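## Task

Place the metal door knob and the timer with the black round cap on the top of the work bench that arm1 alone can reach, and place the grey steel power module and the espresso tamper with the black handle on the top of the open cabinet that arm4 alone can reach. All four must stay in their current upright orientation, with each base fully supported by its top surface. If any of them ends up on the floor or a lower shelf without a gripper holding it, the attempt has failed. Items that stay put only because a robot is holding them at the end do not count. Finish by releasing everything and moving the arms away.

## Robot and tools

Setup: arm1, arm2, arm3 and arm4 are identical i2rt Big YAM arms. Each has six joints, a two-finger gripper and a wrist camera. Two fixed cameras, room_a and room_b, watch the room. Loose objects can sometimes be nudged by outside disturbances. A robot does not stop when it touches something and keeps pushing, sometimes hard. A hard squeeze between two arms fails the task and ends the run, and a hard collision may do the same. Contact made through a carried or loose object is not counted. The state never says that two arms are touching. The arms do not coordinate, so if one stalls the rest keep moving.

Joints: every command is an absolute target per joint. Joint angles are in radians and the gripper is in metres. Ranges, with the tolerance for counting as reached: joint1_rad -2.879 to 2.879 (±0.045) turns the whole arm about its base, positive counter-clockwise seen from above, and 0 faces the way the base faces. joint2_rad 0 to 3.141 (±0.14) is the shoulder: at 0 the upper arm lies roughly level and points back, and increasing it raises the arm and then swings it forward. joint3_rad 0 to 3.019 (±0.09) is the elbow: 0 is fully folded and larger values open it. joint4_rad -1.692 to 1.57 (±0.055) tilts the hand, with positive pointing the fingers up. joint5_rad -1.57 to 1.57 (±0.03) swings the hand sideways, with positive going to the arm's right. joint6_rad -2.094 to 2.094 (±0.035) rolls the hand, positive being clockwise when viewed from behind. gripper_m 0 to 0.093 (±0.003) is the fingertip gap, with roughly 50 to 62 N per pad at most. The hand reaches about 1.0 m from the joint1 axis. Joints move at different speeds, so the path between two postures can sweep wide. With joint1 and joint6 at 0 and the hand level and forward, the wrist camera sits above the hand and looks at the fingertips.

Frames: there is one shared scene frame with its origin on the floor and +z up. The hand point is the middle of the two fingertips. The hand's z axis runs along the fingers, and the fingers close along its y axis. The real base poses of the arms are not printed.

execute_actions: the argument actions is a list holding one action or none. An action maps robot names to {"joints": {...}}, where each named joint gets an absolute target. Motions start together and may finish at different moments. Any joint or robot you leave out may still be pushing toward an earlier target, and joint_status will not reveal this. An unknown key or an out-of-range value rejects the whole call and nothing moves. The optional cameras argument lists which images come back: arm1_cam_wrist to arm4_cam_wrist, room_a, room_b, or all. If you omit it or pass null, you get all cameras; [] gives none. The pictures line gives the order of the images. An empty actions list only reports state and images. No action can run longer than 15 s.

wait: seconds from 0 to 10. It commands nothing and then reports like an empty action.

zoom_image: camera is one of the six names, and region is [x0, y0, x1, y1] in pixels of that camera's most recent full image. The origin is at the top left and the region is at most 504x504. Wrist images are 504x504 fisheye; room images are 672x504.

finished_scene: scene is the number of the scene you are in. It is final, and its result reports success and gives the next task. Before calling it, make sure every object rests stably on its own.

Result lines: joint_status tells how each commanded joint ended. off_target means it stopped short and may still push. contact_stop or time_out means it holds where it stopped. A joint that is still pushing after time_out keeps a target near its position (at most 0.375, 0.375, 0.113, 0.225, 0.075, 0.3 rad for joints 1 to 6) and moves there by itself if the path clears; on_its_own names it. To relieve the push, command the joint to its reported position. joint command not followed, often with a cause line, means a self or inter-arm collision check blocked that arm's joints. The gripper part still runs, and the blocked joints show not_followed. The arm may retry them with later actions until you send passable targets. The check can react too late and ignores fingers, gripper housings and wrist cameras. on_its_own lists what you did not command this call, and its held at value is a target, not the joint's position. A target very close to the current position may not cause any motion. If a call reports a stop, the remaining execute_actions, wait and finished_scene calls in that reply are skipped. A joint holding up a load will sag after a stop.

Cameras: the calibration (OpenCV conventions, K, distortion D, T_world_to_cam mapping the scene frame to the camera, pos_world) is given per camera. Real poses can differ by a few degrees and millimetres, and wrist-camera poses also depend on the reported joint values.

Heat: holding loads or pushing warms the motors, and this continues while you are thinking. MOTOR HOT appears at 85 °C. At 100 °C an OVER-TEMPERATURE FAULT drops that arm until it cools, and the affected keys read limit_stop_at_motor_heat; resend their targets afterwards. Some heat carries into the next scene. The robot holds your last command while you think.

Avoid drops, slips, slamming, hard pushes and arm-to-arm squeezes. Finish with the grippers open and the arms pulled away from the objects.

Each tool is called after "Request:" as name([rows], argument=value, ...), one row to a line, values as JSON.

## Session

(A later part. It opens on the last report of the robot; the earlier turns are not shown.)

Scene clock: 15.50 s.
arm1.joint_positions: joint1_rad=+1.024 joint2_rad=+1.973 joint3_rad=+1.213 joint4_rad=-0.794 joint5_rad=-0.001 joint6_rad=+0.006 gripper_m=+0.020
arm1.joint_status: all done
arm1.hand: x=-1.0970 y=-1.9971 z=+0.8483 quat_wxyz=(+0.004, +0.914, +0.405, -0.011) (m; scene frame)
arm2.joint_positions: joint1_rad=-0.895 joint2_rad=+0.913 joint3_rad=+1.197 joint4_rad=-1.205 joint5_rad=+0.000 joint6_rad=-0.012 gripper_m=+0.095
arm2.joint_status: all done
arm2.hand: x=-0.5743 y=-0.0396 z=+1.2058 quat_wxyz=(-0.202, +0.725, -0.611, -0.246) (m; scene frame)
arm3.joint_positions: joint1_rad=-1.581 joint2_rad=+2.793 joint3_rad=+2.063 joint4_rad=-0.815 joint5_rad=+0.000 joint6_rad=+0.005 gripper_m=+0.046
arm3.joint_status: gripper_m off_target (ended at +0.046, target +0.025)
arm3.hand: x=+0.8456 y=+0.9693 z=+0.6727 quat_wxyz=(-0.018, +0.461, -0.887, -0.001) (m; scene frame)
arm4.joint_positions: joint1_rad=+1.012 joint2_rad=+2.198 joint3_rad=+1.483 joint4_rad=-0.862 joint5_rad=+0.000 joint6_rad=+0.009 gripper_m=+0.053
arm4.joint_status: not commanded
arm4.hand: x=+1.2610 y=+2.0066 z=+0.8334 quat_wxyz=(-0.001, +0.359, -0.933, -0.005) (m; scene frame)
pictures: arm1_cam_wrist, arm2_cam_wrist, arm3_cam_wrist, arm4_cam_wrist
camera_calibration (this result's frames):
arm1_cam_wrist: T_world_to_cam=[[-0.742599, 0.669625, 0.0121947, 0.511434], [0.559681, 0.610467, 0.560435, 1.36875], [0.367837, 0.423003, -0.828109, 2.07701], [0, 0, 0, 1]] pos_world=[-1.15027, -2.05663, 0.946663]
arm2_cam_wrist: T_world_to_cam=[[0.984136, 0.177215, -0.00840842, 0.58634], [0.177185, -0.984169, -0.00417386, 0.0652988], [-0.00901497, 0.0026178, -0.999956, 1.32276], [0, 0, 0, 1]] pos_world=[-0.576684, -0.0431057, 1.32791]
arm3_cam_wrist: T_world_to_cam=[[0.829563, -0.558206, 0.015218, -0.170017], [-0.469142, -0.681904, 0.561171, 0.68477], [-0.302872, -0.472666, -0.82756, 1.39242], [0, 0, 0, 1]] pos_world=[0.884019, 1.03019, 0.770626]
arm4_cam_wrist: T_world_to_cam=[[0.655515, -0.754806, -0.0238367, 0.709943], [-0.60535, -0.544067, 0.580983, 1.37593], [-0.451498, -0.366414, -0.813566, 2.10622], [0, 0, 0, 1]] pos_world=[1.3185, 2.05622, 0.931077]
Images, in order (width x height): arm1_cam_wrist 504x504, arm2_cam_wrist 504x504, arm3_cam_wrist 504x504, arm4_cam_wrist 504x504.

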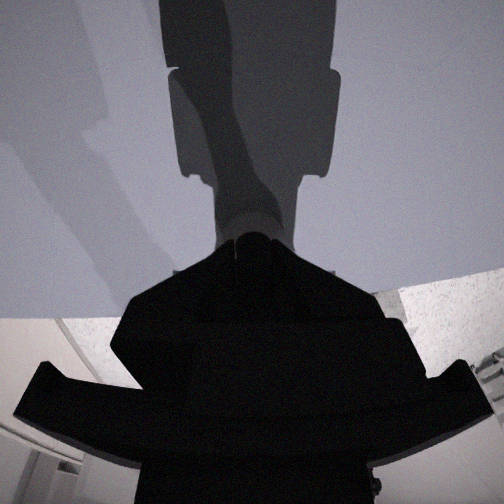

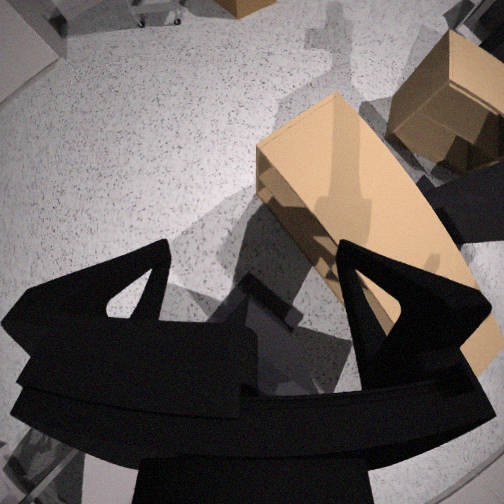

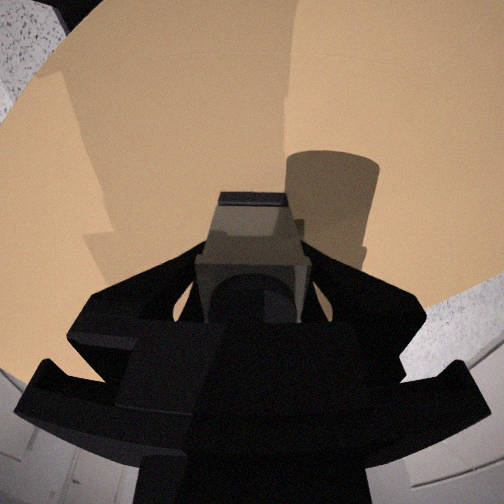

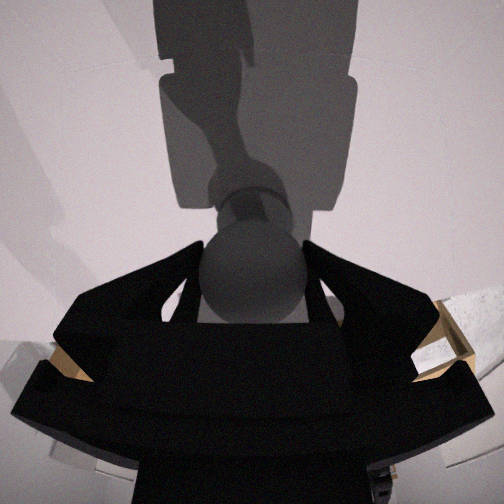

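Request:
execute_actions([
  {"arm1":{"joints":{"gripper_m":0.085}},"arm3":{"joints":{"joint2_rad":2.4,"joint4_rad":-1.2}},"arm4":{"joints":{"joint2_rad":1.9,"joint4_rad":-1.15}},"arm2":{"joints":{"joint1_rad":0.3}}},
], cameras=["arm1_cam_wrist","arm3_cam_wrist","arm4_cam_wrist","room_b"])

Request:
zoom_image(camera="room_b", region=[110, 220, 190, 270])

Scene clock: 17.33 s.
arm1.joint_positions: joint1_rad=+1.024 joint2_rad=+1.973 joint3_rad=+1.213 joint4_rad=-0.794 joint5_rad=-0.001 joint6_rad=+0.006 gripper_m=+0.085
arm1.joint_status: all done
arm1.hand: x=-1.0970 y=-1.9971 z=+0.8483 quat_wxyz=(+0.004, +0.914, +0.405, -0.011) (m; scene frame)
arm2.joint_positions: joint1_rad=+0.295 joint2_rad=+0.913 joint3_rad=+1.197 joint4_rad=-1.205 joint5_rad=+0.000 joint6_rad=-0.012 gripper_m=+0.095
arm2.joint_status: all done
arm2.hand: x=-0.8673 y=-0.3164 z=+1.2112 quat_wxyz=(-0.034, +0.940, -0.098, -0.324) (m; scene frame)
arm3.joint_positions: joint1_rad=-1.581 joint2_rad=+2.422 joint3_rad=+2.067 joint4_rad=-1.194 joint5_rad=+0.000 joint6_rad=+0.005 gripper_m=+0.046
arm3.joint_status: all done
arm3.hand: x=+0.8547 y=+0.9892 z=+0.9277 quat_wxyz=(-0.016, +0.461, -0.887, +0.000) (m; scene frame)
arm4.joint_positions: joint1_rad=+1.012 joint2_rad=+1.918 joint3_rad=+1.483 joint4_rad=-1.139 joint5_rad=+0.000 joint6_rad=+0.009 gripper_m=+0.053
arm4.joint_status: all done
arm4.hand: x=+1.2416 y=+1.9868 z=+0.9889 quat_wxyz=(-0.002, +0.359, -0.933, -0.006) (m; scene frame)
pictures: arm1_cam_wrist, arm3_cam_wrist, arm4_cam_wrist, room_b
camera_calibration (this result's frames):
arm1_cam_wrist: T_world_to_cam=[[-0.742599, 0.669625, 0.0121947, 0.511434], [0.559681, 0.610467, 0.560435, 1.36875], [0.367837, 0.423003, -0.828109, 2.07701], [0, 0, 0, 1]] pos_world=[-1.15027, -2.05663, 0.946663]
arm3_cam_wrist: T_world_to_cam=[[0.829564, -0.558206, 0.0151698, -0.170277], [-0.468077, -0.680293, 0.564009, 0.554344], [-0.304514, -0.474982, -0.825629, 1.61751], [0, 0, 0, 1]] pos_world=[0.893283, 1.05035, 1.02539]
arm4_cam_wrist: T_world_to_cam=[[0.655539, -0.754783, -0.0239011, 0.711355], [-0.60634, -0.544952, 0.579119, 1.26786], [-0.450135, -0.365143, -0.814892, 2.2138], [0, 0, 0, 1]] pos_world=[1.29894, 2.0362, 1.08677]
Images, in order (width x height): arm1_cam_wrist 504x504, arm3_cam_wrist 504x504, arm4_cam_wrist 504x504, room_b 672x504.

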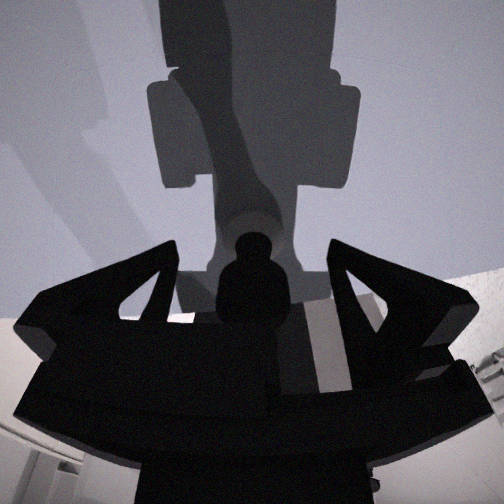

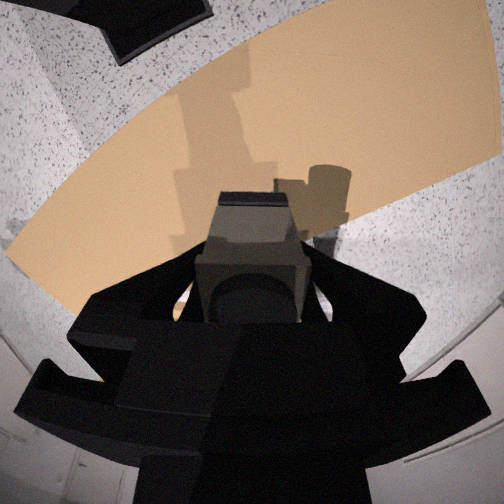

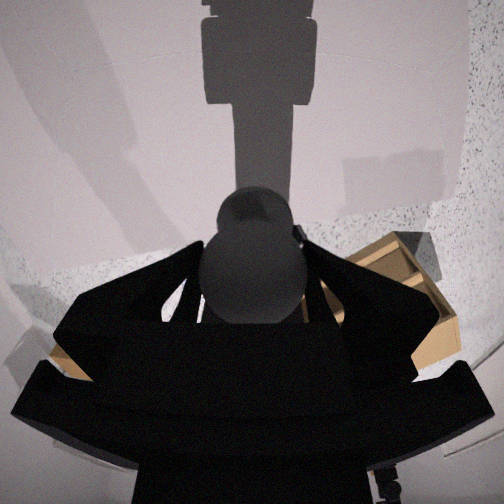

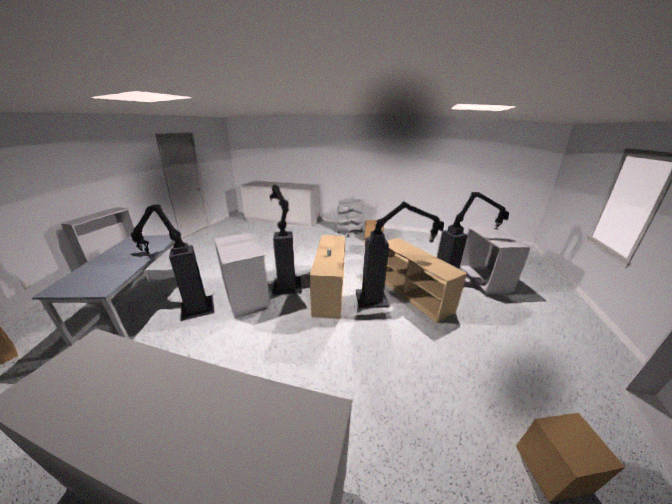

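Region (110, 220, 190, 270) of room_b's 672x504 image, scaled by 6.300, with more detail than that image has; it fills the top 315 rows of this view, and the rest is white.

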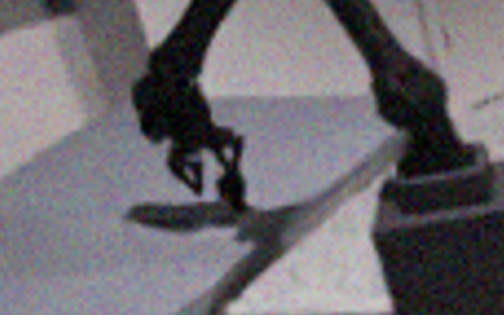

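Request:
execute_actions([
  {"arm1":{"joints":{"joint3_rad":1.13,"joint4_rad":-0.73}},"arm3":{"joints":{"joint1_rad":1.005,"joint3_rad":1.88,"joint4_rad":-1.0}},"arm4":{"joints":{"joint1_rad":-1.28,"joint3_rad":1.65,"joint4_rad":-1.28}}},
], cameras=["arm1_cam_wrist","arm3_cam_wrist","arm4_cam_wrist","room_a"])

Scene clock: 20.40 s.
arm1.joint_positions: joint1_rad=+1.024 joint2_rad=+1.980 joint3_rad=+1.136 joint4_rad=-0.746 joint5_rad=-0.001 joint6_rad=+0.006 gripper_m=+0.085
arm1.joint_status: all done
arm1.hand: x=-1.0775 y=-1.9751 z=+0.8246 quat_wxyz=(-0.004, +0.914, +0.405, +0.005) (m; scene frame)
arm2.joint_positions: joint1_rad=+0.295 joint2_rad=+0.913 joint3_rad=+1.197 joint4_rad=-1.205 joint5_rad=+0.000 joint6_rad=-0.012 gripper_m=+0.095
arm2.joint_status: not commanded
arm2.hand: x=-0.8673 y=-0.3164 z=+1.2112 quat_wxyz=(-0.034, +0.940, -0.098, -0.324) (m; scene frame)
arm3.joint_positions: joint1_rad=+0.999 joint2_rad=+2.419 joint3_rad=+1.872 joint4_rad=-0.992 joint5_rad=-0.001 joint6_rad=+0.005 gripper_m=+0.047
arm3.joint_status: all done
arm3.hand: x=-0.1825 y=+0.1338 z=+0.8491 quat_wxyz=(+0.007, +0.980, +0.197, -0.008) (m; scene frame)
arm4.joint_positions: joint1_rad=-1.288 joint2_rad=+1.920 joint3_rad=+1.614 joint4_rad=-1.269 joint5_rad=+0.001 joint6_rad=+0.009 gripper_m=+0.053
arm4.joint_status: all done
arm4.hand: x=+0.8360 y=+1.0294 z=+1.0201 quat_wxyz=(+0.007, -0.706, -0.709, -0.007) (m; scene frame)
pictures: arm1_cam_wrist, arm3_cam_wrist, arm4_cam_wrist, room_a
camera_calibration (this result's frames):
arm1_cam_wrist: T_world_to_cam=[[-0.742803, 0.669398, 0.0122496, 0.510874], [0.546123, 0.595223, 0.589456, 1.28905], [0.38729, 0.44454, -0.807707, 2.08754], [0, 0, 0, 1]] pos_world=[-1.13299, -2.03725, 0.920027]
arm3_cam_wrist: T_world_to_cam=[[-0.404492, 0.914472, -0.0113215, -0.185913], [0.747642, 0.337778, 0.571785, -0.389641], [0.526705, 0.222818, -0.820326, 0.884311], [0, 0, 0, 1]] pos_world=[-0.249659, 0.104585, 0.946109]
arm4_cam_wrist: T_world_to_cam=[[-0.999786, 0.0147681, -0.0144906, 0.83752], [0.00311469, 0.799816, 0.600237, -1.43323], [0.0204542, 0.600063, -0.799691, 0.30453], [0, 0, 0, 1]] pos_world=[0.835576, 0.951218, 1.11595]
Images, in order (width x height): arm1_cam_wrist 504x504, arm3_cam_wrist 504x504, arm4_cam_wrist 504x504, room_a 672x504.

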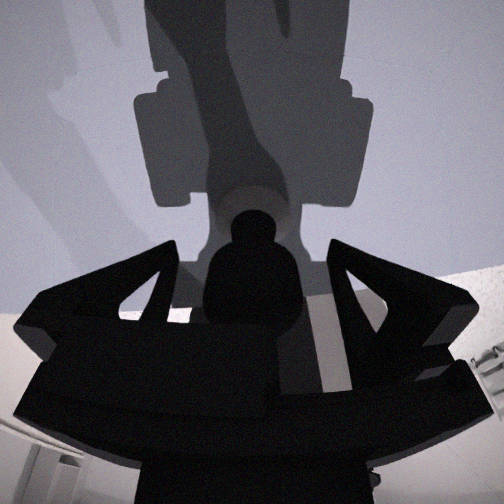

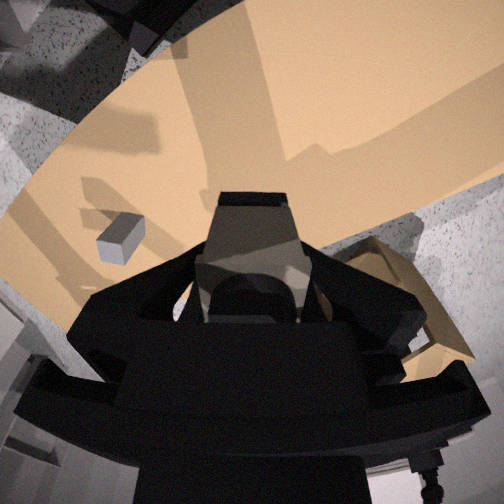

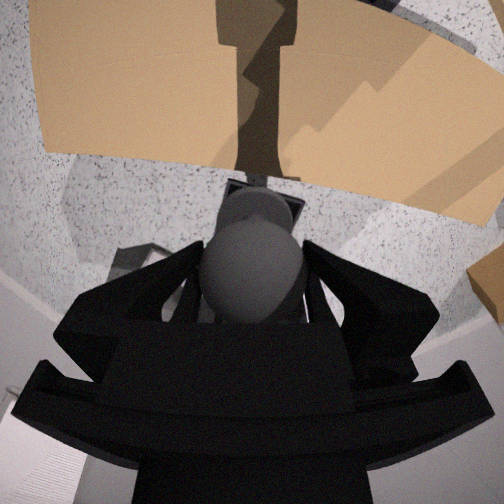

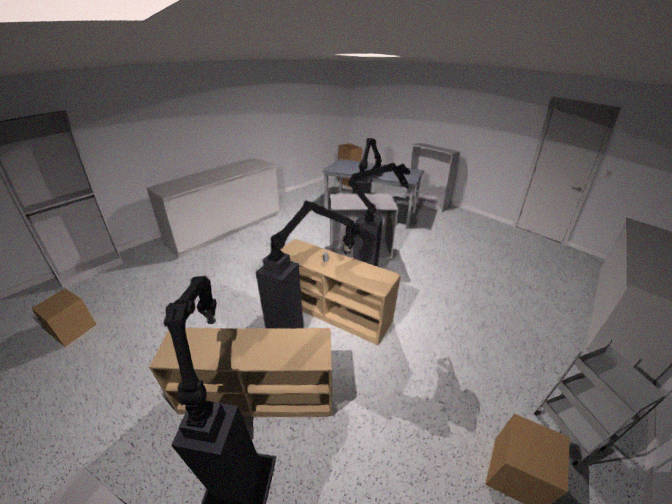

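Request:
execute_actions([
  {"arm1":{"joints":{"joint4_rad":-0.785,"gripper_m":0.015}},"arm3":{"joints":{"joint2_rad":2.665,"joint3_rad":1.98,"joint4_rad":-0.815}},"arm4":{"joints":{"joint2_rad":2.46,"joint3_rad":1.675,"joint4_rad":-0.73}}},
])

Request:
zoom_image(camera="room_b", region=[300, 210, 460, 290])

Request:
zoom_image(camera="room_a", region=[290, 220, 390, 290])

Scene clock: 22.30 s.
arm1.joint_positions: joint1_rad=+1.024 joint2_rad=+1.980 joint3_rad=+1.136 joint4_rad=-0.767 joint5_rad=+0.000 joint6_rad=+0.006 gripper_m=+0.044
arm1.joint_status: gripper_m off_target (ended at +0.044, target +0.015); the others done
arm1.hand: x=-1.0741 y=-1.9713 z=+0.8247 quat_wxyz=(-0.008, +0.914, +0.405, +0.014) (m; scene frame)
arm2.joint_positions: joint1_rad=+0.295 joint2_rad=+0.913 joint3_rad=+1.197 joint4_rad=-1.205 joint5_rad=+0.000 joint6_rad=-0.012 gripper_m=+0.095
arm2.joint_status: not commanded
arm2.hand: x=-0.8673 y=-0.3164 z=+1.2112 quat_wxyz=(-0.034, +0.940, -0.098, -0.324) (m; scene frame)
arm3.joint_positions: joint1_rad=+0.999 joint2_rad=+2.693 joint3_rad=+1.951 joint4_rad=-0.822 joint5_rad=-0.001 joint6_rad=+0.005 gripper_m=+0.047
arm3.joint_status: all done
arm3.hand: x=-0.1714 y=+0.1369 z=+0.6930 quat_wxyz=(+0.005, +0.980, +0.197, +0.004) (m; scene frame)
arm4.joint_positions: joint1_rad=-1.288 joint2_rad=+2.482 joint3_rad=+1.639 joint4_rad=-0.740 joint5_rad=+0.001 joint6_rad=+0.009 gripper_m=+0.053
arm4.joint_status: all done
arm4.hand: x=+0.8369 y=+0.9986 z=+0.6954 quat_wxyz=(+0.009, -0.705, -0.709, -0.010) (m; scene frame)
pictures: arm1_cam_wrist, arm2_cam_wrist, arm3_cam_wrist, arm4_cam_wrist, room_a, room_b
camera_calibration (this result's frames):
arm1_cam_wrist: T_world_to_cam=[[-0.742928, 0.669251, 0.0126582, 0.510037], [0.537948, 0.585704, 0.60627, 1.2434], [0.398333, 0.457225, -0.795158, 2.11111], [0, 0, 0, 1]] pos_world=[-1.13089, -2.03486, 0.918377]
arm2_cam_wrist: T_world_to_cam=[[0.201094, 0.979572, -0.0000970035, 0.488483], [0.979393, -0.20106, -0.0191102, 0.806459], [-0.0187394, 0.00374796, -0.999817, 1.31802], [0, 0, 0, 1]] pos_world=[-0.863372, -0.321298, 1.33324]
arm3_cam_wrist: T_world_to_cam=[[-0.404446, 0.914487, -0.0116904, -0.185752], [0.733866, 0.332138, 0.592558, -0.325703], [0.545769, 0.231078, -0.805443, 0.741565], [0, 0, 0, 1]] pos_world=[-0.240827, 0.106686, 0.788115]
arm4_cam_wrist: T_world_to_cam=[[-0.999788, 0.0148673, -0.0142757, 0.833883], [0.0031677, 0.795214, 0.606321, -1.21337], [0.0203666, 0.606147, -0.795092, 0.0541198], [0, 0, 0, 1]] pos_world=[0.836447, 0.919684, 0.790625]
Images, in order (width x height): arm1_cam_wrist 504x504, arm2_cam_wrist 504x504, arm3_cam_wrist 504x504, arm4_cam_wrist 504x504, room_a 672x504, room_b 672x504.

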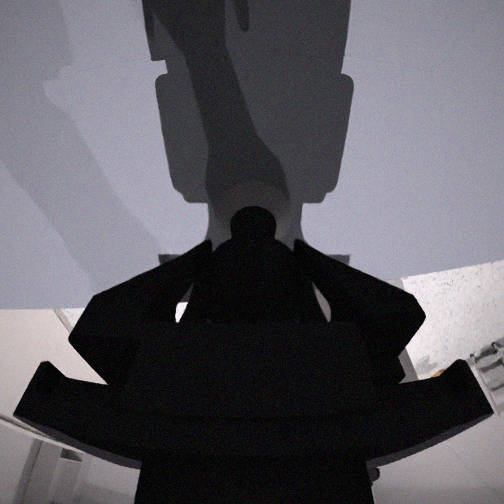

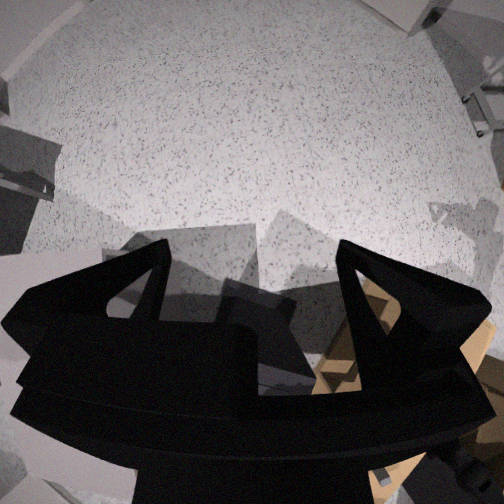

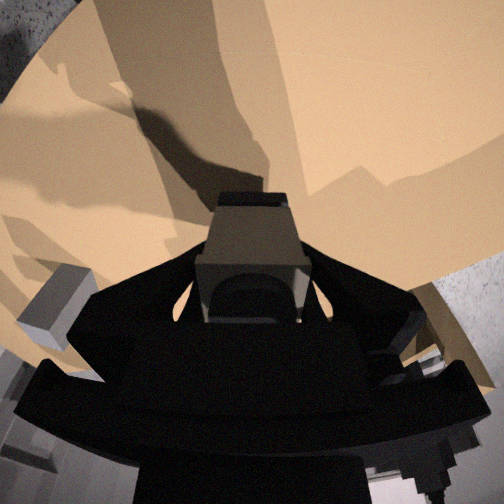

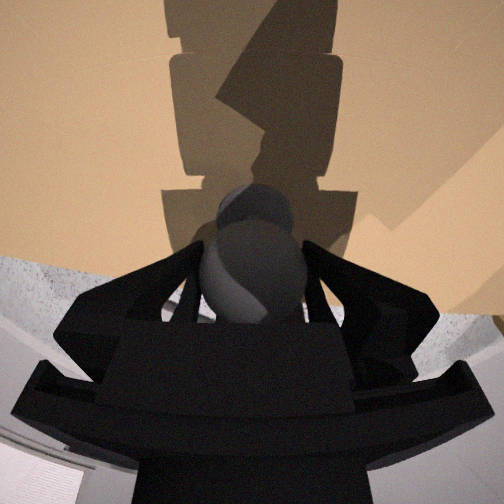

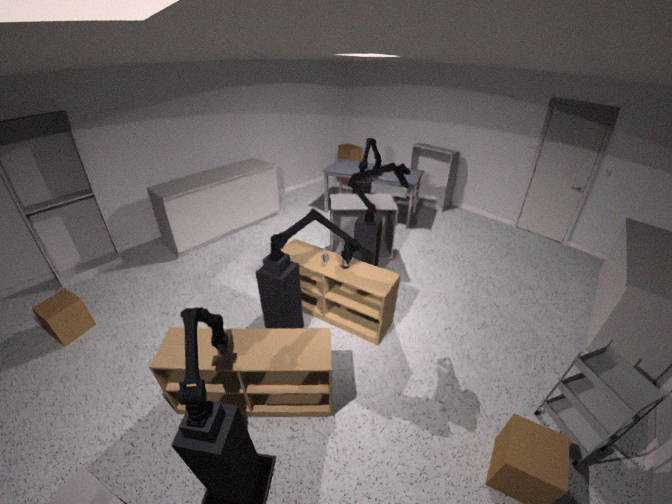

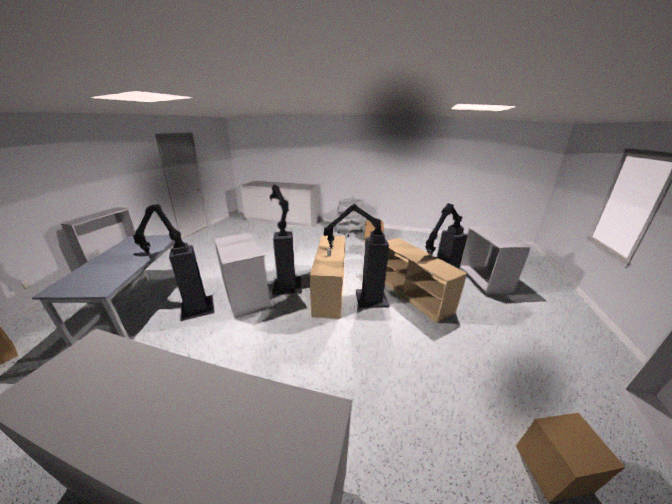

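Region (300, 210, 460, 290) of room_b's 672x504 image, scaled by 3.150, with more detail than that image has.

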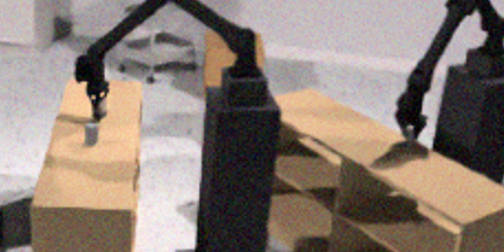

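Region (290, 220, 390, 290) of room_a's 672x504 image, scaled by 5.040, with more detail than that image has; it fills the top 353 rows of this view, and the rest is white.

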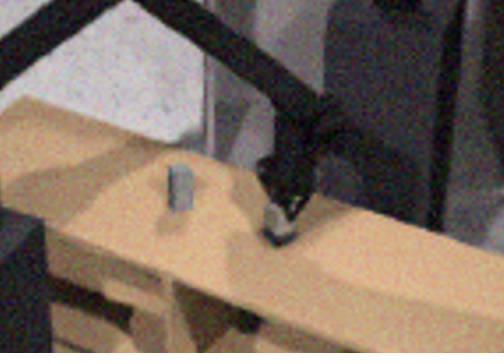

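Request:
execute_actions([
  {"arm1":{"joints":{"joint2_rad":1.7,"joint4_rad":-1.03}},"arm3":{"joints":{"joint2_rad":2.735,"joint4_rad":-0.765}},"arm4":{"joints":{"joint2_rad":2.54,"joint4_rad":-0.66}}},
], cameras=["arm1_cam_wrist","arm3_cam_wrist","arm4_cam_wrist"])

Scene clock: 23.73 s.
arm1.joint_positions: joint1_rad=+1.024 joint2_rad=+1.705 joint3_rad=+1.124 joint4_rad=-1.014 joint5_rad=+0.000 joint6_rad=+0.006 gripper_m=+0.044
arm1.joint_status: all done
arm1.hand: x=-1.0558 y=-1.9515 z=+0.9456 quat_wxyz=(-0.005, +0.914, +0.405, +0.008) (m; scene frame)
arm2.joint_positions: joint1_rad=+0.295 joint2_rad=+0.913 joint3_rad=+1.197 joint4_rad=-1.205 joint5_rad=+0.000 joint6_rad=-0.012 gripper_m=+0.095
arm2.joint_status: not commanded
arm2.hand: x=-0.8673 y=-0.3164 z=+1.2112 quat_wxyz=(-0.034, +0.940, -0.098, -0.324) (m; scene frame)
arm3.joint_positions: joint1_rad=+1.001 joint2_rad=+2.726 joint3_rad=+1.953 joint4_rad=-0.772 joint5_rad=-0.001 joint6_rad=+0.005 gripper_m=+0.046
arm3.joint_status: all done
arm3.hand: x=-0.1702 y=+0.1358 z=+0.6722 quat_wxyz=(+0.006, +0.980, +0.198, -0.005) (m; scene frame)
arm4.joint_positions: joint1_rad=-1.288 joint2_rad=+2.540 joint3_rad=+1.647 joint4_rad=-0.671 joint5_rad=+0.001 joint6_rad=+0.009 gripper_m=+0.053
arm4.joint_status: all done
arm4.hand: x=+0.8369 y=+0.9992 z=+0.6631 quat_wxyz=(+0.002, -0.705, -0.709, -0.003) (m; scene frame)
pictures: arm1_cam_wrist, arm3_cam_wrist, arm4_cam_wrist
camera_calibration (this result's frames):
arm1_cam_wrist: T_world_to_cam=[[-0.742843, 0.669346, 0.0126404, 0.509205], [0.543585, 0.592037, 0.594986, 1.17772], [0.390768, 0.448852, -0.803637, 2.1746], [0, 0, 0, 1]] pos_world=[-1.1117, -2.01417, 1.04043]
arm3_cam_wrist: T_world_to_cam=[[-0.406572, 0.913547, -0.0114411, -0.184898], [0.743225, 0.338001, 0.577384, -0.302933], [0.531335, 0.226245, -0.816393, 0.72994], [0, 0, 0, 1]] pos_world=[-0.237869, 0.10616, 0.768711]
arm4_cam_wrist: T_world_to_cam=[[-0.999794, 0.014227, -0.0144436, 0.834143], [0.00294748, 0.806862, 0.590733, -1.19535], [0.0200583, 0.590569, -0.806738, 0.0516777], [0, 0, 0, 1]] pos_world=[0.836458, 0.922094, 0.759869]
Images, in order (width x height): arm1_cam_wrist 504x504, arm3_cam_wrist 504x504, arm4_cam_wrist 504x504.

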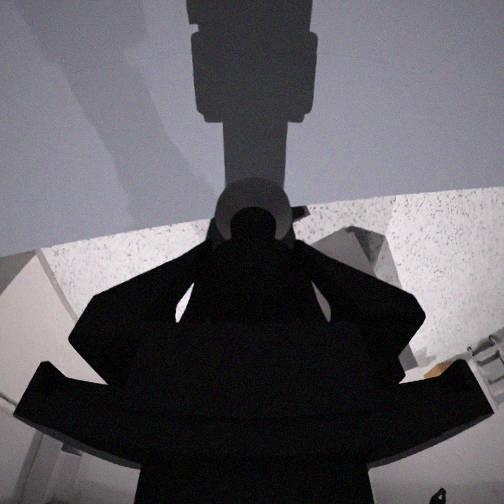

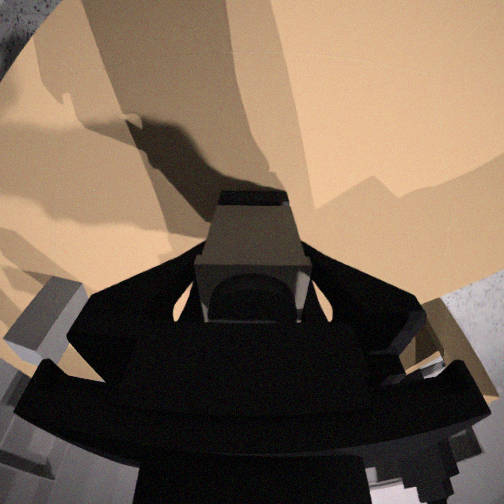

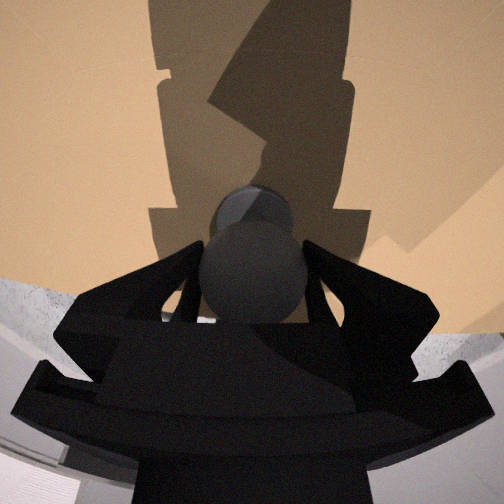

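Request:
execute_actions([
  {"arm1":{"joints":{"joint1_rad":-1.38,"joint2_rad":1.98,"joint3_rad":1.56,"joint4_rad":-1.14}},"arm3":{"joints":{"gripper_m":0.09}},"arm4":{"joints":{"gripper_m":0.09}}},
], cameras=["arm1_cam_wrist","arm3_cam_wrist","arm4_cam_wrist"])

Scene clock: 26.37 s.
arm1.joint_positions: joint1_rad=-1.384 joint2_rad=+2.002 joint3_rad=+1.544 joint4_rad=-1.125 joint5_rad=+0.002 joint6_rad=+0.005 gripper_m=+0.044
arm1.joint_status: all done
arm1.hand: x=-0.7527 y=-1.0337 z=+0.9318 quat_wxyz=(+0.007, +0.706, -0.708, +0.003) (m; scene frame)
arm2.joint_positions: joint1_rad=+0.295 joint2_rad=+0.913 joint3_rad=+1.197 joint4_rad=-1.205 joint5_rad=+0.000 joint6_rad=-0.012 gripper_m=+0.095
arm2.joint_status: not commanded
arm2.hand: x=-0.8673 y=-0.3164 z=+1.2112 quat_wxyz=(-0.034, +0.940, -0.098, -0.324) (m; scene frame)
arm3.joint_positions: joint1_rad=+1.001 joint2_rad=+2.726 joint3_rad=+1.953 joint4_rad=-0.772 joint5_rad=-0.001 joint6_rad=+0.005 gripper_m=+0.090
arm3.joint_status: all done
arm3.hand: x=-0.1702 y=+0.1358 z=+0.6722 quat_wxyz=(+0.006, +0.980, +0.198, -0.005) (m; scene frame)
arm4.joint_positions: joint1_rad=-1.288 joint2_rad=+2.540 joint3_rad=+1.647 joint4_rad=-0.670 joint5_rad=+0.001 joint6_rad=+0.009 gripper_m=+0.090
arm4.joint_status: all done
arm4.hand: x=+0.8369 y=+0.9992 z=+0.6629 quat_wxyz=(+0.002, -0.705, -0.709, -0.003) (m; scene frame)
pictures: arm1_cam_wrist, arm3_cam_wrist, arm4_cam_wrist
camera_calibration (this result's frames):
arm1_cam_wrist: T_world_to_cam=[[0.99999, 0.000319529, 0.00439849, 0.748125], [-0.00234528, -0.806113, 0.591757, -1.37538], [0.00373477, -0.591761, -0.806105, 0.268474], [0, 0, 0, 1]] pos_world=[-0.752346, -0.950075, 1.02702]
arm3_cam_wrist: T_world_to_cam=[[-0.406572, 0.913547, -0.0114411, -0.184898], [0.743225, 0.338001, 0.577384, -0.302933], [0.531335, 0.226245, -0.816393, 0.72994], [0, 0, 0, 1]] pos_world=[-0.237869, 0.10616, 0.768711]
arm4_cam_wrist: T_world_to_cam=[[-0.999794, 0.014227, -0.0144436, 0.834139], [0.00294748, 0.806862, 0.590733, -1.19526], [0.0200583, 0.590569, -0.806738, 0.0514635], [0, 0, 0, 1]] pos_world=[0.836458, 0.92215, 0.759645]
Images, in order (width x height): arm1_cam_wrist 504x504, arm3_cam_wrist 504x504, arm4_cam_wrist 504x504.

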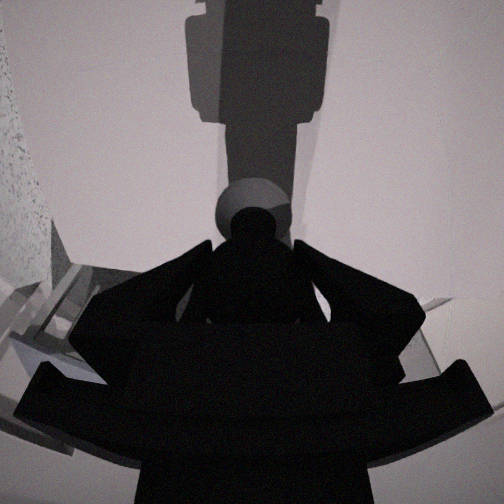

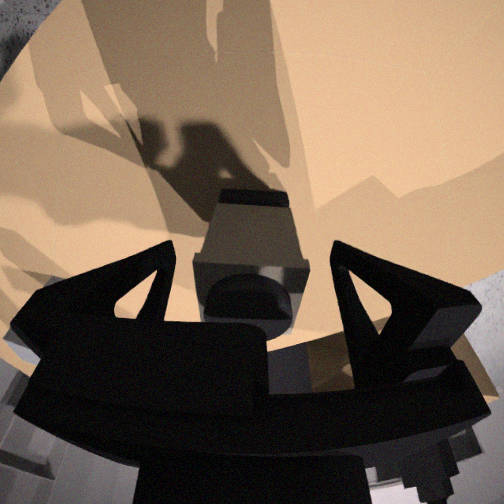

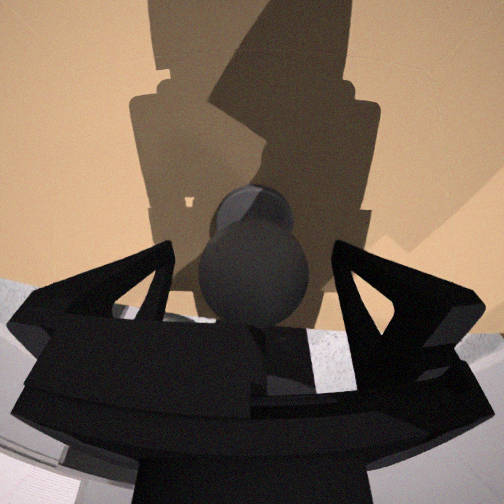

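Request:
execute_actions([
  {"arm1":{"joints":{"joint2_rad":2.165,"joint4_rad":-0.95}},"arm3":{"joints":{"joint2_rad":2.45,"joint4_rad":-1.05}},"arm4":{"joints":{"joint2_rad":2.2,"joint4_rad":-1.0}}},
], cameras=["arm1_cam_wrist"])

Request:
execute_actions([
  {"arm3":{"joints":{"joint1_rad":1.34,"joint2_rad":2.3,"joint3_rad":1.54,"joint4_rad":-0.78}},"arm4":{"joints":{"joint1_rad":-0.3,"joint2_rad":1.2,"joint3_rad":1.2,"joint4_rad":-1.3}}},
], cameras=["arm3_cam_wrist","room_b"])

Scene clock: 28.27 s.
arm1.joint_positions: joint1_rad=-1.384 joint2_rad=+2.156 joint3_rad=+1.545 joint4_rad=-0.966 joint5_rad=-0.002 joint6_rad=+0.005 gripper_m=+0.043
arm1.joint_status: all done
arm1.hand: x=-0.7540 y=-1.0164 z=+0.8441 quat_wxyz=(+0.006, +0.706, -0.708, +0.000) (m; scene frame)
arm2.joint_positions: joint1_rad=+0.295 joint2_rad=+0.913 joint3_rad=+1.197 joint4_rad=-1.205 joint5_rad=+0.000 joint6_rad=-0.012 gripper_m=+0.095
arm2.joint_status: not commanded
arm2.hand: x=-0.8673 y=-0.3164 z=+1.2112 quat_wxyz=(-0.034, +0.940, -0.098, -0.324) (m; scene frame)
arm3.joint_positions: joint1_rad=+1.001 joint2_rad=+2.453 joint3_rad=+1.972 joint4_rad=-1.043 joint5_rad=-0.001 joint6_rad=+0.005 gripper_m=+0.090
arm3.joint_status: all done
arm3.hand: x=-0.2030 y=+0.1237 z=+0.8595 quat_wxyz=(+0.009, +0.980, +0.198, -0.015) (m; scene frame)
arm4.joint_positions: joint1_rad=-1.288 joint2_rad=+2.212 joint3_rad=+1.666 joint4_rad=-0.991 joint5_rad=+0.001 joint6_rad=+0.009 gripper_m=+0.090
arm4.joint_status: all done
arm4.hand: x=+0.8370 y=+0.9721 z=+0.8666 quat_wxyz=(-0.007, -0.705, -0.709, +0.007) (m; scene frame)
pictures: arm1_cam_wrist
camera_calibration (this result's frames):
arm1_cam_wrist: T_world_to_cam=[[0.999999, 0.000602739, 0.00095608, 0.752923], [-0.0000730147, -0.809709, 0.586831, -1.30732], [0.00112785, -0.586831, -0.809709, 0.21412], [0, 0, 0, 1]] pos_world=[-0.753259, -0.933346, 0.939829]
Images, in order (width x height): arm1_cam_wrist 504x504.

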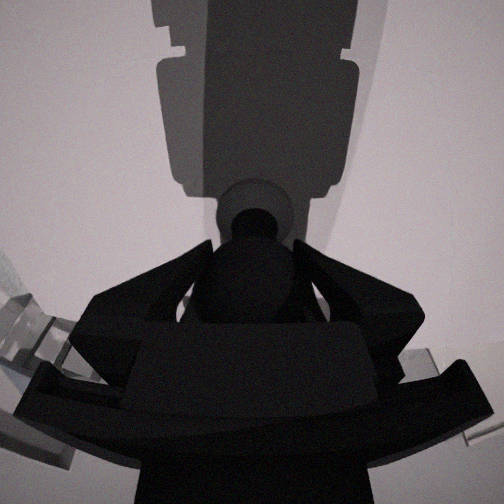

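Scene clock: 30.00 s.
arm1.joint_positions: joint1_rad=-1.384 joint2_rad=+2.156 joint3_rad=+1.545 joint4_rad=-0.966 joint5_rad=-0.002 joint6_rad=+0.005 gripper_m=+0.043
arm1.joint_status: not commanded
arm1.hand: x=-0.7540 y=-1.0164 z=+0.8441 quat_wxyz=(+0.006, +0.706, -0.708, +0.000) (m; scene frame)
arm2.joint_positions: joint1_rad=+0.295 joint2_rad=+0.913 joint3_rad=+1.197 joint4_rad=-1.205 joint5_rad=+0.000 joint6_rad=-0.012 gripper_m=+0.095
arm2.joint_status: not commanded
arm2.hand: x=-0.8673 y=-0.3164 z=+1.2112 quat_wxyz=(-0.034, +0.940, -0.098, -0.324) (m; scene frame)
arm3.joint_positions: joint1_rad=+1.335 joint2_rad=+2.309 joint3_rad=+1.527 joint4_rad=-0.787 joint5_rad=+0.000 joint6_rad=+0.004 gripper_m=+0.090
arm3.joint_status: all done
arm3.hand: x=+0.0060 y=-0.0011 z=+0.8167 quat_wxyz=(+0.005, +0.933, +0.359, +0.006) (m; scene frame)
arm4.joint_positions: joint1_rad=-0.308 joint2_rad=+1.198 joint3_rad=+1.192 joint4_rad=-1.290 joint5_rad=-0.001 joint6_rad=+0.008 gripper_m=+0.090
arm4.joint_status: all done
arm4.hand: x=+1.1603 y=+1.3891 z=+1.1925 quat_wxyz=(-0.130, -0.286, -0.949, +0.031) (m; scene frame)
pictures: arm3_cam_wrist, room_b
camera_calibration (this result's frames):
arm3_cam_wrist: T_world_to_cam=[[-0.684773, 0.728606, -0.0147945, 0.0176552], [0.580355, 0.557494, 0.593623, -0.483114], [0.440765, 0.397911, -0.804607, 0.776409], [0, 0, 0, 1]] pos_world=[-0.0497468, -0.0524723, 0.911753]
Images, in order (width x height): arm3_cam_wrist 504x504, room_b 672x504.

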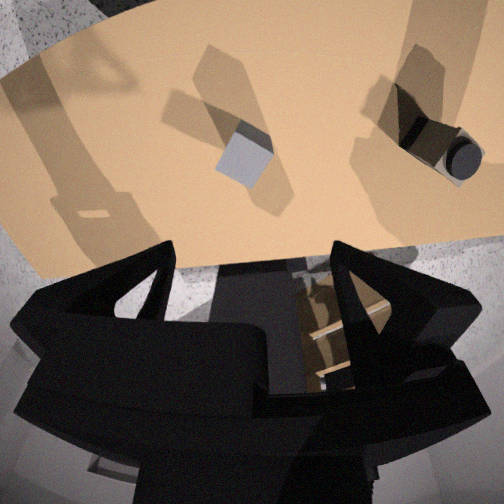

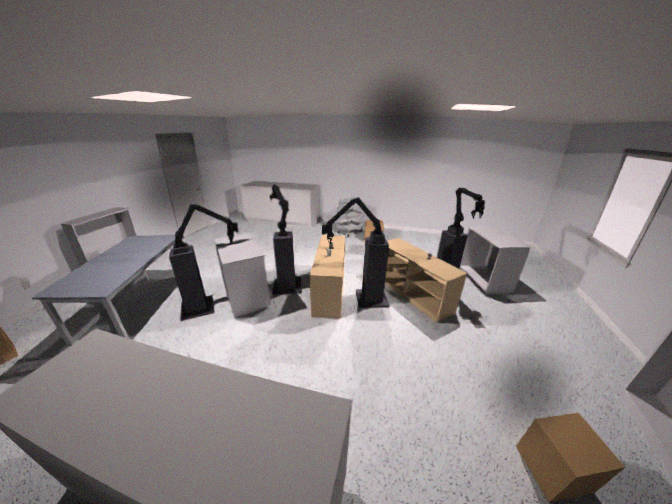

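Request:
execute_actions([
  {"arm1":{"joints":{"gripper_m":0.09}},"arm3":{"joints":{"joint6_rad":0.5,"joint2_rad":2.62,"joint3_rad":1.71,"joint4_rad":-0.605}},"arm2":{"joints":{"joint1_rad":0.9}}},
], cameras=["arm3_cam_wrist","arm1_cam_wrist"])

Scene clock: 33.23 s.
arm1.joint_positions: joint1_rad=-1.384 joint2_rad=+2.156 joint3_rad=+1.545 joint4_rad=-0.966 joint5_rad=-0.002 joint6_rad=+0.005 gripper_m=+0.090
arm1.joint_status: all done
arm1.hand: x=-0.7540 y=-1.0164 z=+0.8441 quat_wxyz=(+0.006, +0.706, -0.708, +0.000) (m; scene frame)
arm2.joint_positions: joint1_rad=+0.894 joint2_rad=+0.913 joint3_rad=+1.197 joint4_rad=-1.205 joint5_rad=+0.000 joint6_rad=-0.012 gripper_m=+0.095
arm2.joint_status: all done
arm2.hand: x=-0.8502 y=-0.5280 z=+1.2118 quat_wxyz=(+0.059, +0.927, +0.185, -0.321) (m; scene frame)
arm3.joint_positions: joint1_rad=+1.335 joint2_rad=+2.640 joint3_rad=+1.689 joint4_rad=-0.608 joint5_rad=+0.000 joint6_rad=+0.492 gripper_m=+0.090
arm3.joint_status: all done
arm3.hand: x=-0.0013 y=-0.0106 z=+0.6632 quat_wxyz=(+0.006, +0.992, +0.123, +0.003) (m; scene frame)
arm4.joint_positions: joint1_rad=-0.308 joint2_rad=+1.198 joint3_rad=+1.192 joint4_rad=-1.290 joint5_rad=-0.001 joint6_rad=+0.008 gripper_m=+0.090
arm4.joint_status: not commanded
arm4.hand: x=+1.1603 y=+1.3891 z=+1.1925 quat_wxyz=(-0.130, -0.286, -0.949, +0.031) (m; scene frame)
pictures: arm1_cam_wrist, arm3_cam_wrist
camera_calibration (this result's frames):
arm1_cam_wrist: T_world_to_cam=[[0.999999, 0.000602739, 0.00095608, 0.752923], [-0.0000730147, -0.809709, 0.586831, -1.30732], [0.00112785, -0.586831, -0.809709, 0.21412], [0, 0, 0, 1]] pos_world=[-0.753259, -0.933346, 0.939829]
arm3_cam_wrist: T_world_to_cam=[[-0.26328, 0.96461, -0.0145194, 0.0201353], [0.776464, 0.220811, 0.590209, -0.383474], [0.572527, 0.144116, -0.80712, 0.659019], [0, 0, 0, 1]] pos_world=[-0.0742518, -0.0297227, 0.75853]
Images, in order (width x height): arm1_cam_wrist 504x504, arm3_cam_wrist 504x504.

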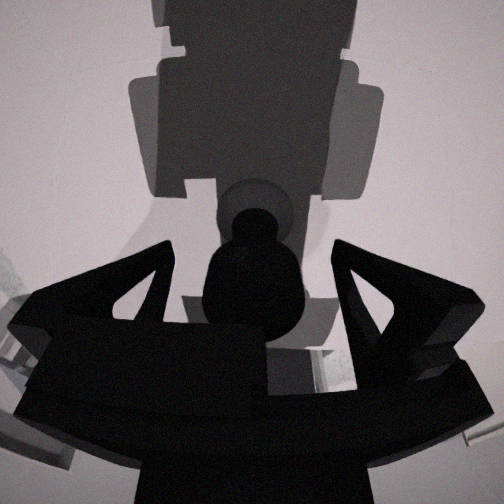

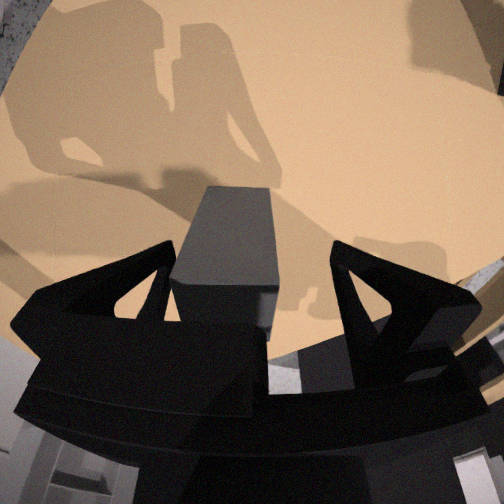

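Request:
execute_actions([
  {"arm1":{"joints":{"joint2_rad":1.7,"joint4_rad":-1.35}},"arm3":{"joints":{"joint1_rad":1.36,"gripper_m":0.015}}},
], cameras=["arm3_cam_wrist"])

Request:
execute_actions([
  {"arm1":{"joints":{"joint1_rad":0.3,"joint2_rad":1.1,"joint3_rad":1.1}},"arm3":{"joints":{"joint2_rad":2.25,"joint4_rad":-0.99}},"arm2":{"joints":{"joint1_rad":1.728,"joint2_rad":1.3,"joint3_rad":1.5,"joint4_rad":-1.45}}},
], cameras=["arm3_cam_wrist","arm2_cam_wrist"])

Scene clock: 35.00 s.
arm1.joint_positions: joint1_rad=-1.384 joint2_rad=+1.699 joint3_rad=+1.545 joint4_rad=-1.335 joint5_rad=-0.002 joint6_rad=+0.005 gripper_m=+0.090
arm1.joint_status: all done
arm1.hand: x=-0.7522 y=-1.0795 z=+1.0943 quat_wxyz=(-0.025, +0.705, -0.708, -0.031) (m; scene frame)
arm2.joint_positions: joint1_rad=+0.894 joint2_rad=+0.913 joint3_rad=+1.197 joint4_rad=-1.205 joint5_rad=+0.000 joint6_rad=-0.012 gripper_m=+0.095
arm2.joint_status: not commanded
arm2.hand: x=-0.8502 y=-0.5280 z=+1.2118 quat_wxyz=(+0.059, +0.927, +0.185, -0.321) (m; scene frame)
arm3.joint_positions: joint1_rad=+1.355 joint2_rad=+2.640 joint3_rad=+1.689 joint4_rad=-0.608 joint5_rad=+0.002 joint6_rad=+0.493 gripper_m=+0.040
arm3.joint_status: gripper_m off_target (ended at +0.040, target +0.015); the others done
arm3.hand: x=+0.0066 y=-0.0191 z=+0.6633 quat_wxyz=(+0.006, +0.991, +0.132, +0.002) (m; scene frame)
arm4.joint_positions: joint1_rad=-0.308 joint2_rad=+1.198 joint3_rad=+1.192 joint4_rad=-1.290 joint5_rad=-0.001 joint6_rad=+0.008 gripper_m=+0.090
arm4.joint_status: not commanded
arm4.hand: x=+1.1603 y=+1.3891 z=+1.1925 quat_wxyz=(-0.130, -0.286, -0.949, +0.031) (m; scene frame)
pictures: arm3_cam_wrist
camera_calibration (this result's frames):
arm3_cam_wrist: T_world_to_cam=[[-0.280542, 0.959752, -0.0130963, 0.0294652], [0.773185, 0.23405, 0.589411, -0.386996], [0.568754, 0.155229, -0.807727, 0.656506], [0, 0, 0, 1]] pos_world=[-0.0659039, -0.0396113, 0.758763]
Images, in order (width x height): arm3_cam_wrist 504x504.

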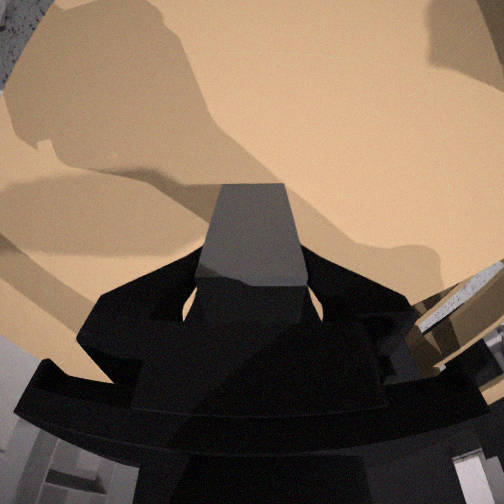

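Scene clock: 36.83 s.
arm1.joint_positions: joint1_rad=+0.298 joint2_rad=+1.093 joint3_rad=+1.117 joint4_rad=-1.335 joint5_rad=-0.001 joint6_rad=+0.005 gripper_m=+0.090
arm1.joint_status: all done
arm1.hand: x=-1.1018 y=-1.6538 z=+1.1733 quat_wxyz=(+0.009, +0.990, +0.053, -0.132) (m; scene frame)
arm2.joint_positions: joint1_rad=+1.728 joint2_rad=+1.313 joint3_rad=+1.441 joint4_rad=-1.444 joint5_rad=+0.000 joint6_rad=-0.012 gripper_m=+0.095
arm2.joint_status: all done
arm2.hand: x=-0.6677 y=-0.7994 z=+1.1517 quat_wxyz=(+0.069, +0.810, +0.572, -0.112) (m; scene frame)
arm3.joint_positions: joint1_rad=+1.355 joint2_rad=+2.268 joint3_rad=+1.695 joint4_rad=-0.984 joint5_rad=+0.002 joint6_rad=+0.493 gripper_m=+0.040
arm3.joint_status: all done
arm3.hand: x=-0.0188 y=-0.0388 z=+0.8907 quat_wxyz=(+0.006, +0.991, +0.132, +0.002) (m; scene frame)
arm4.joint_positions: joint1_rad=-0.308 joint2_rad=+1.198 joint3_rad=+1.192 joint4_rad=-1.290 joint5_rad=-0.001 joint6_rad=+0.008 gripper_m=+0.090
arm4.joint_status: not commanded
arm4.hand: x=+1.1603 y=+1.3891 z=+1.1925 quat_wxyz=(-0.130, -0.286, -0.949, +0.031) (m; scene frame)
pictures: arm2_cam_wrist, arm3_cam_wrist
camera_calibration (this result's frames):
arm2_cam_wrist: T_world_to_cam=[[-0.943131, 0.332167, 0.0130025, -0.375221], [0.312849, 0.8737, 0.372523, 0.475744], [0.112379, 0.355406, -0.927932, 1.54993], [0, 0, 0, 1]] pos_world=[-0.676899, -0.841874, 1.26588]
arm3_cam_wrist: T_world_to_cam=[[-0.280538, 0.959746, -0.0136185, 0.0447168], [0.773678, 0.234502, 0.588584, -0.496072], [0.568085, 0.154584, -0.808321, 0.858117], [0, 0, 0, 1]] pos_world=[-0.0911384, -0.0592383, 0.986223]
Images, in order (width x height): arm2_cam_wrist 504x504, arm3_cam_wrist 504x504.

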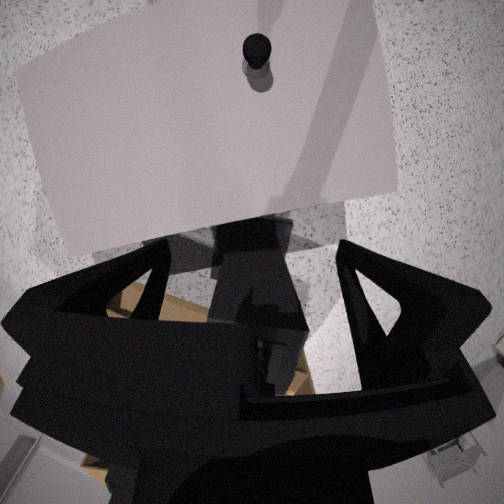

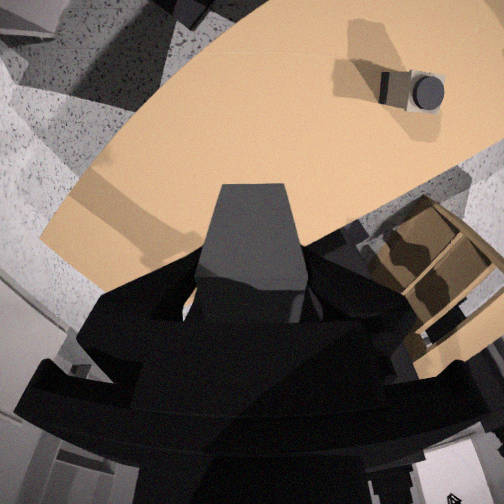

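Request:
execute_actions([
  {"arm3":{"joints":{"joint1_rad":-1.25,"joint6_rad":0}},"arm2":{"joints":{"joint2_rad":2.14,"joint3_rad":2.09}}},
], cameras=["arm3_cam_wrist","arm2_cam_wrist"])

Scene clock: 39.60 s.
arm1.joint_positions: joint1_rad=+0.298 joint2_rad=+1.093 joint3_rad=+1.117 joint4_rad=-1.335 joint5_rad=-0.001 joint6_rad=+0.005 gripper_m=+0.090
arm1.joint_status: not commanded
arm1.hand: x=-1.1018 y=-1.6538 z=+1.1733 quat_wxyz=(+0.009, +0.990, +0.053, -0.132) (m; scene frame)
arm2.joint_positions: joint1_rad=+1.728 joint2_rad=+2.159 joint3_rad=+2.035 joint4_rad=-1.450 joint5_rad=+0.000 joint6_rad=-0.012 gripper_m=+0.095
arm2.joint_status: all done
arm2.hand: x=-0.7525 y=-1.0205 z=+0.9440 quat_wxyz=(-0.003, +0.817, +0.576, -0.006) (m; scene frame)
arm3.joint_positions: joint1_rad=-1.247 joint2_rad=+2.268 joint3_rad=+1.695 joint4_rad=-0.981 joint5_rad=+0.002 joint6_rad=+0.008 gripper_m=+0.040
arm3.joint_status: all done
arm3.hand: x=+0.6209 y=+1.0198 z=+0.8971 quat_wxyz=(-0.012, +0.601, -0.799, +0.002) (m; scene frame)
arm4.joint_positions: joint1_rad=-0.308 joint2_rad=+1.198 joint3_rad=+1.192 joint4_rad=-1.290 joint5_rad=-0.001 joint6_rad=+0.008 gripper_m=+0.090
arm4.joint_status: not commanded
arm4.hand: x=+1.1603 y=+1.3891 z=+1.1925 quat_wxyz=(-0.130, -0.286, -0.949, +0.031) (m; scene frame)
pictures: arm2_cam_wrist, arm3_cam_wrist
camera_calibration (this result's frames):
arm2_cam_wrist: T_world_to_cam=[[-0.943044, 0.332551, 0.0087845, -0.374561], [0.271846, 0.755139, 0.596544, 0.409501], [0.191748, 0.564956, -0.802532, 1.6005], [0, 0, 0, 1]] pos_world=[-0.771441, -1.08888, 1.04346]
arm3_cam_wrist: T_world_to_cam=[[0.965947, -0.258162, 0.0172646, -0.351372], [-0.221092, -0.788901, 0.57337, 0.432021], [-0.134402, -0.557662, -0.819115, 1.5084], [0, 0, 0, 1]] pos_world=[0.637657, 1.09129, 0.993915]
Images, in order (width x height): arm2_cam_wrist 504x504, arm3_cam_wrist 504x504.

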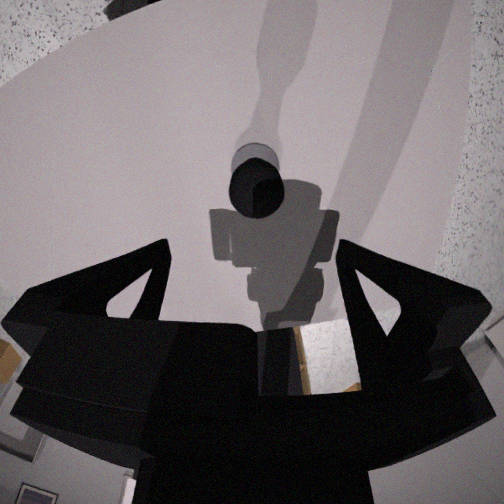

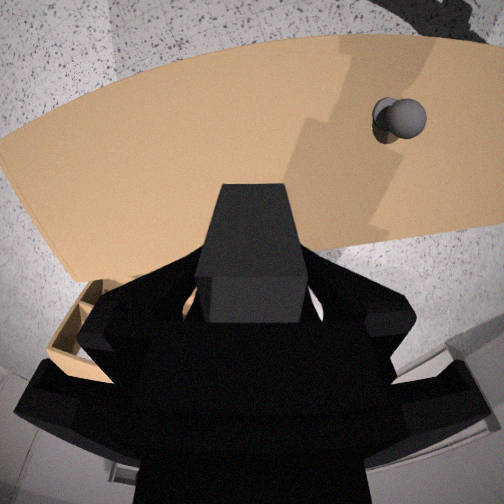

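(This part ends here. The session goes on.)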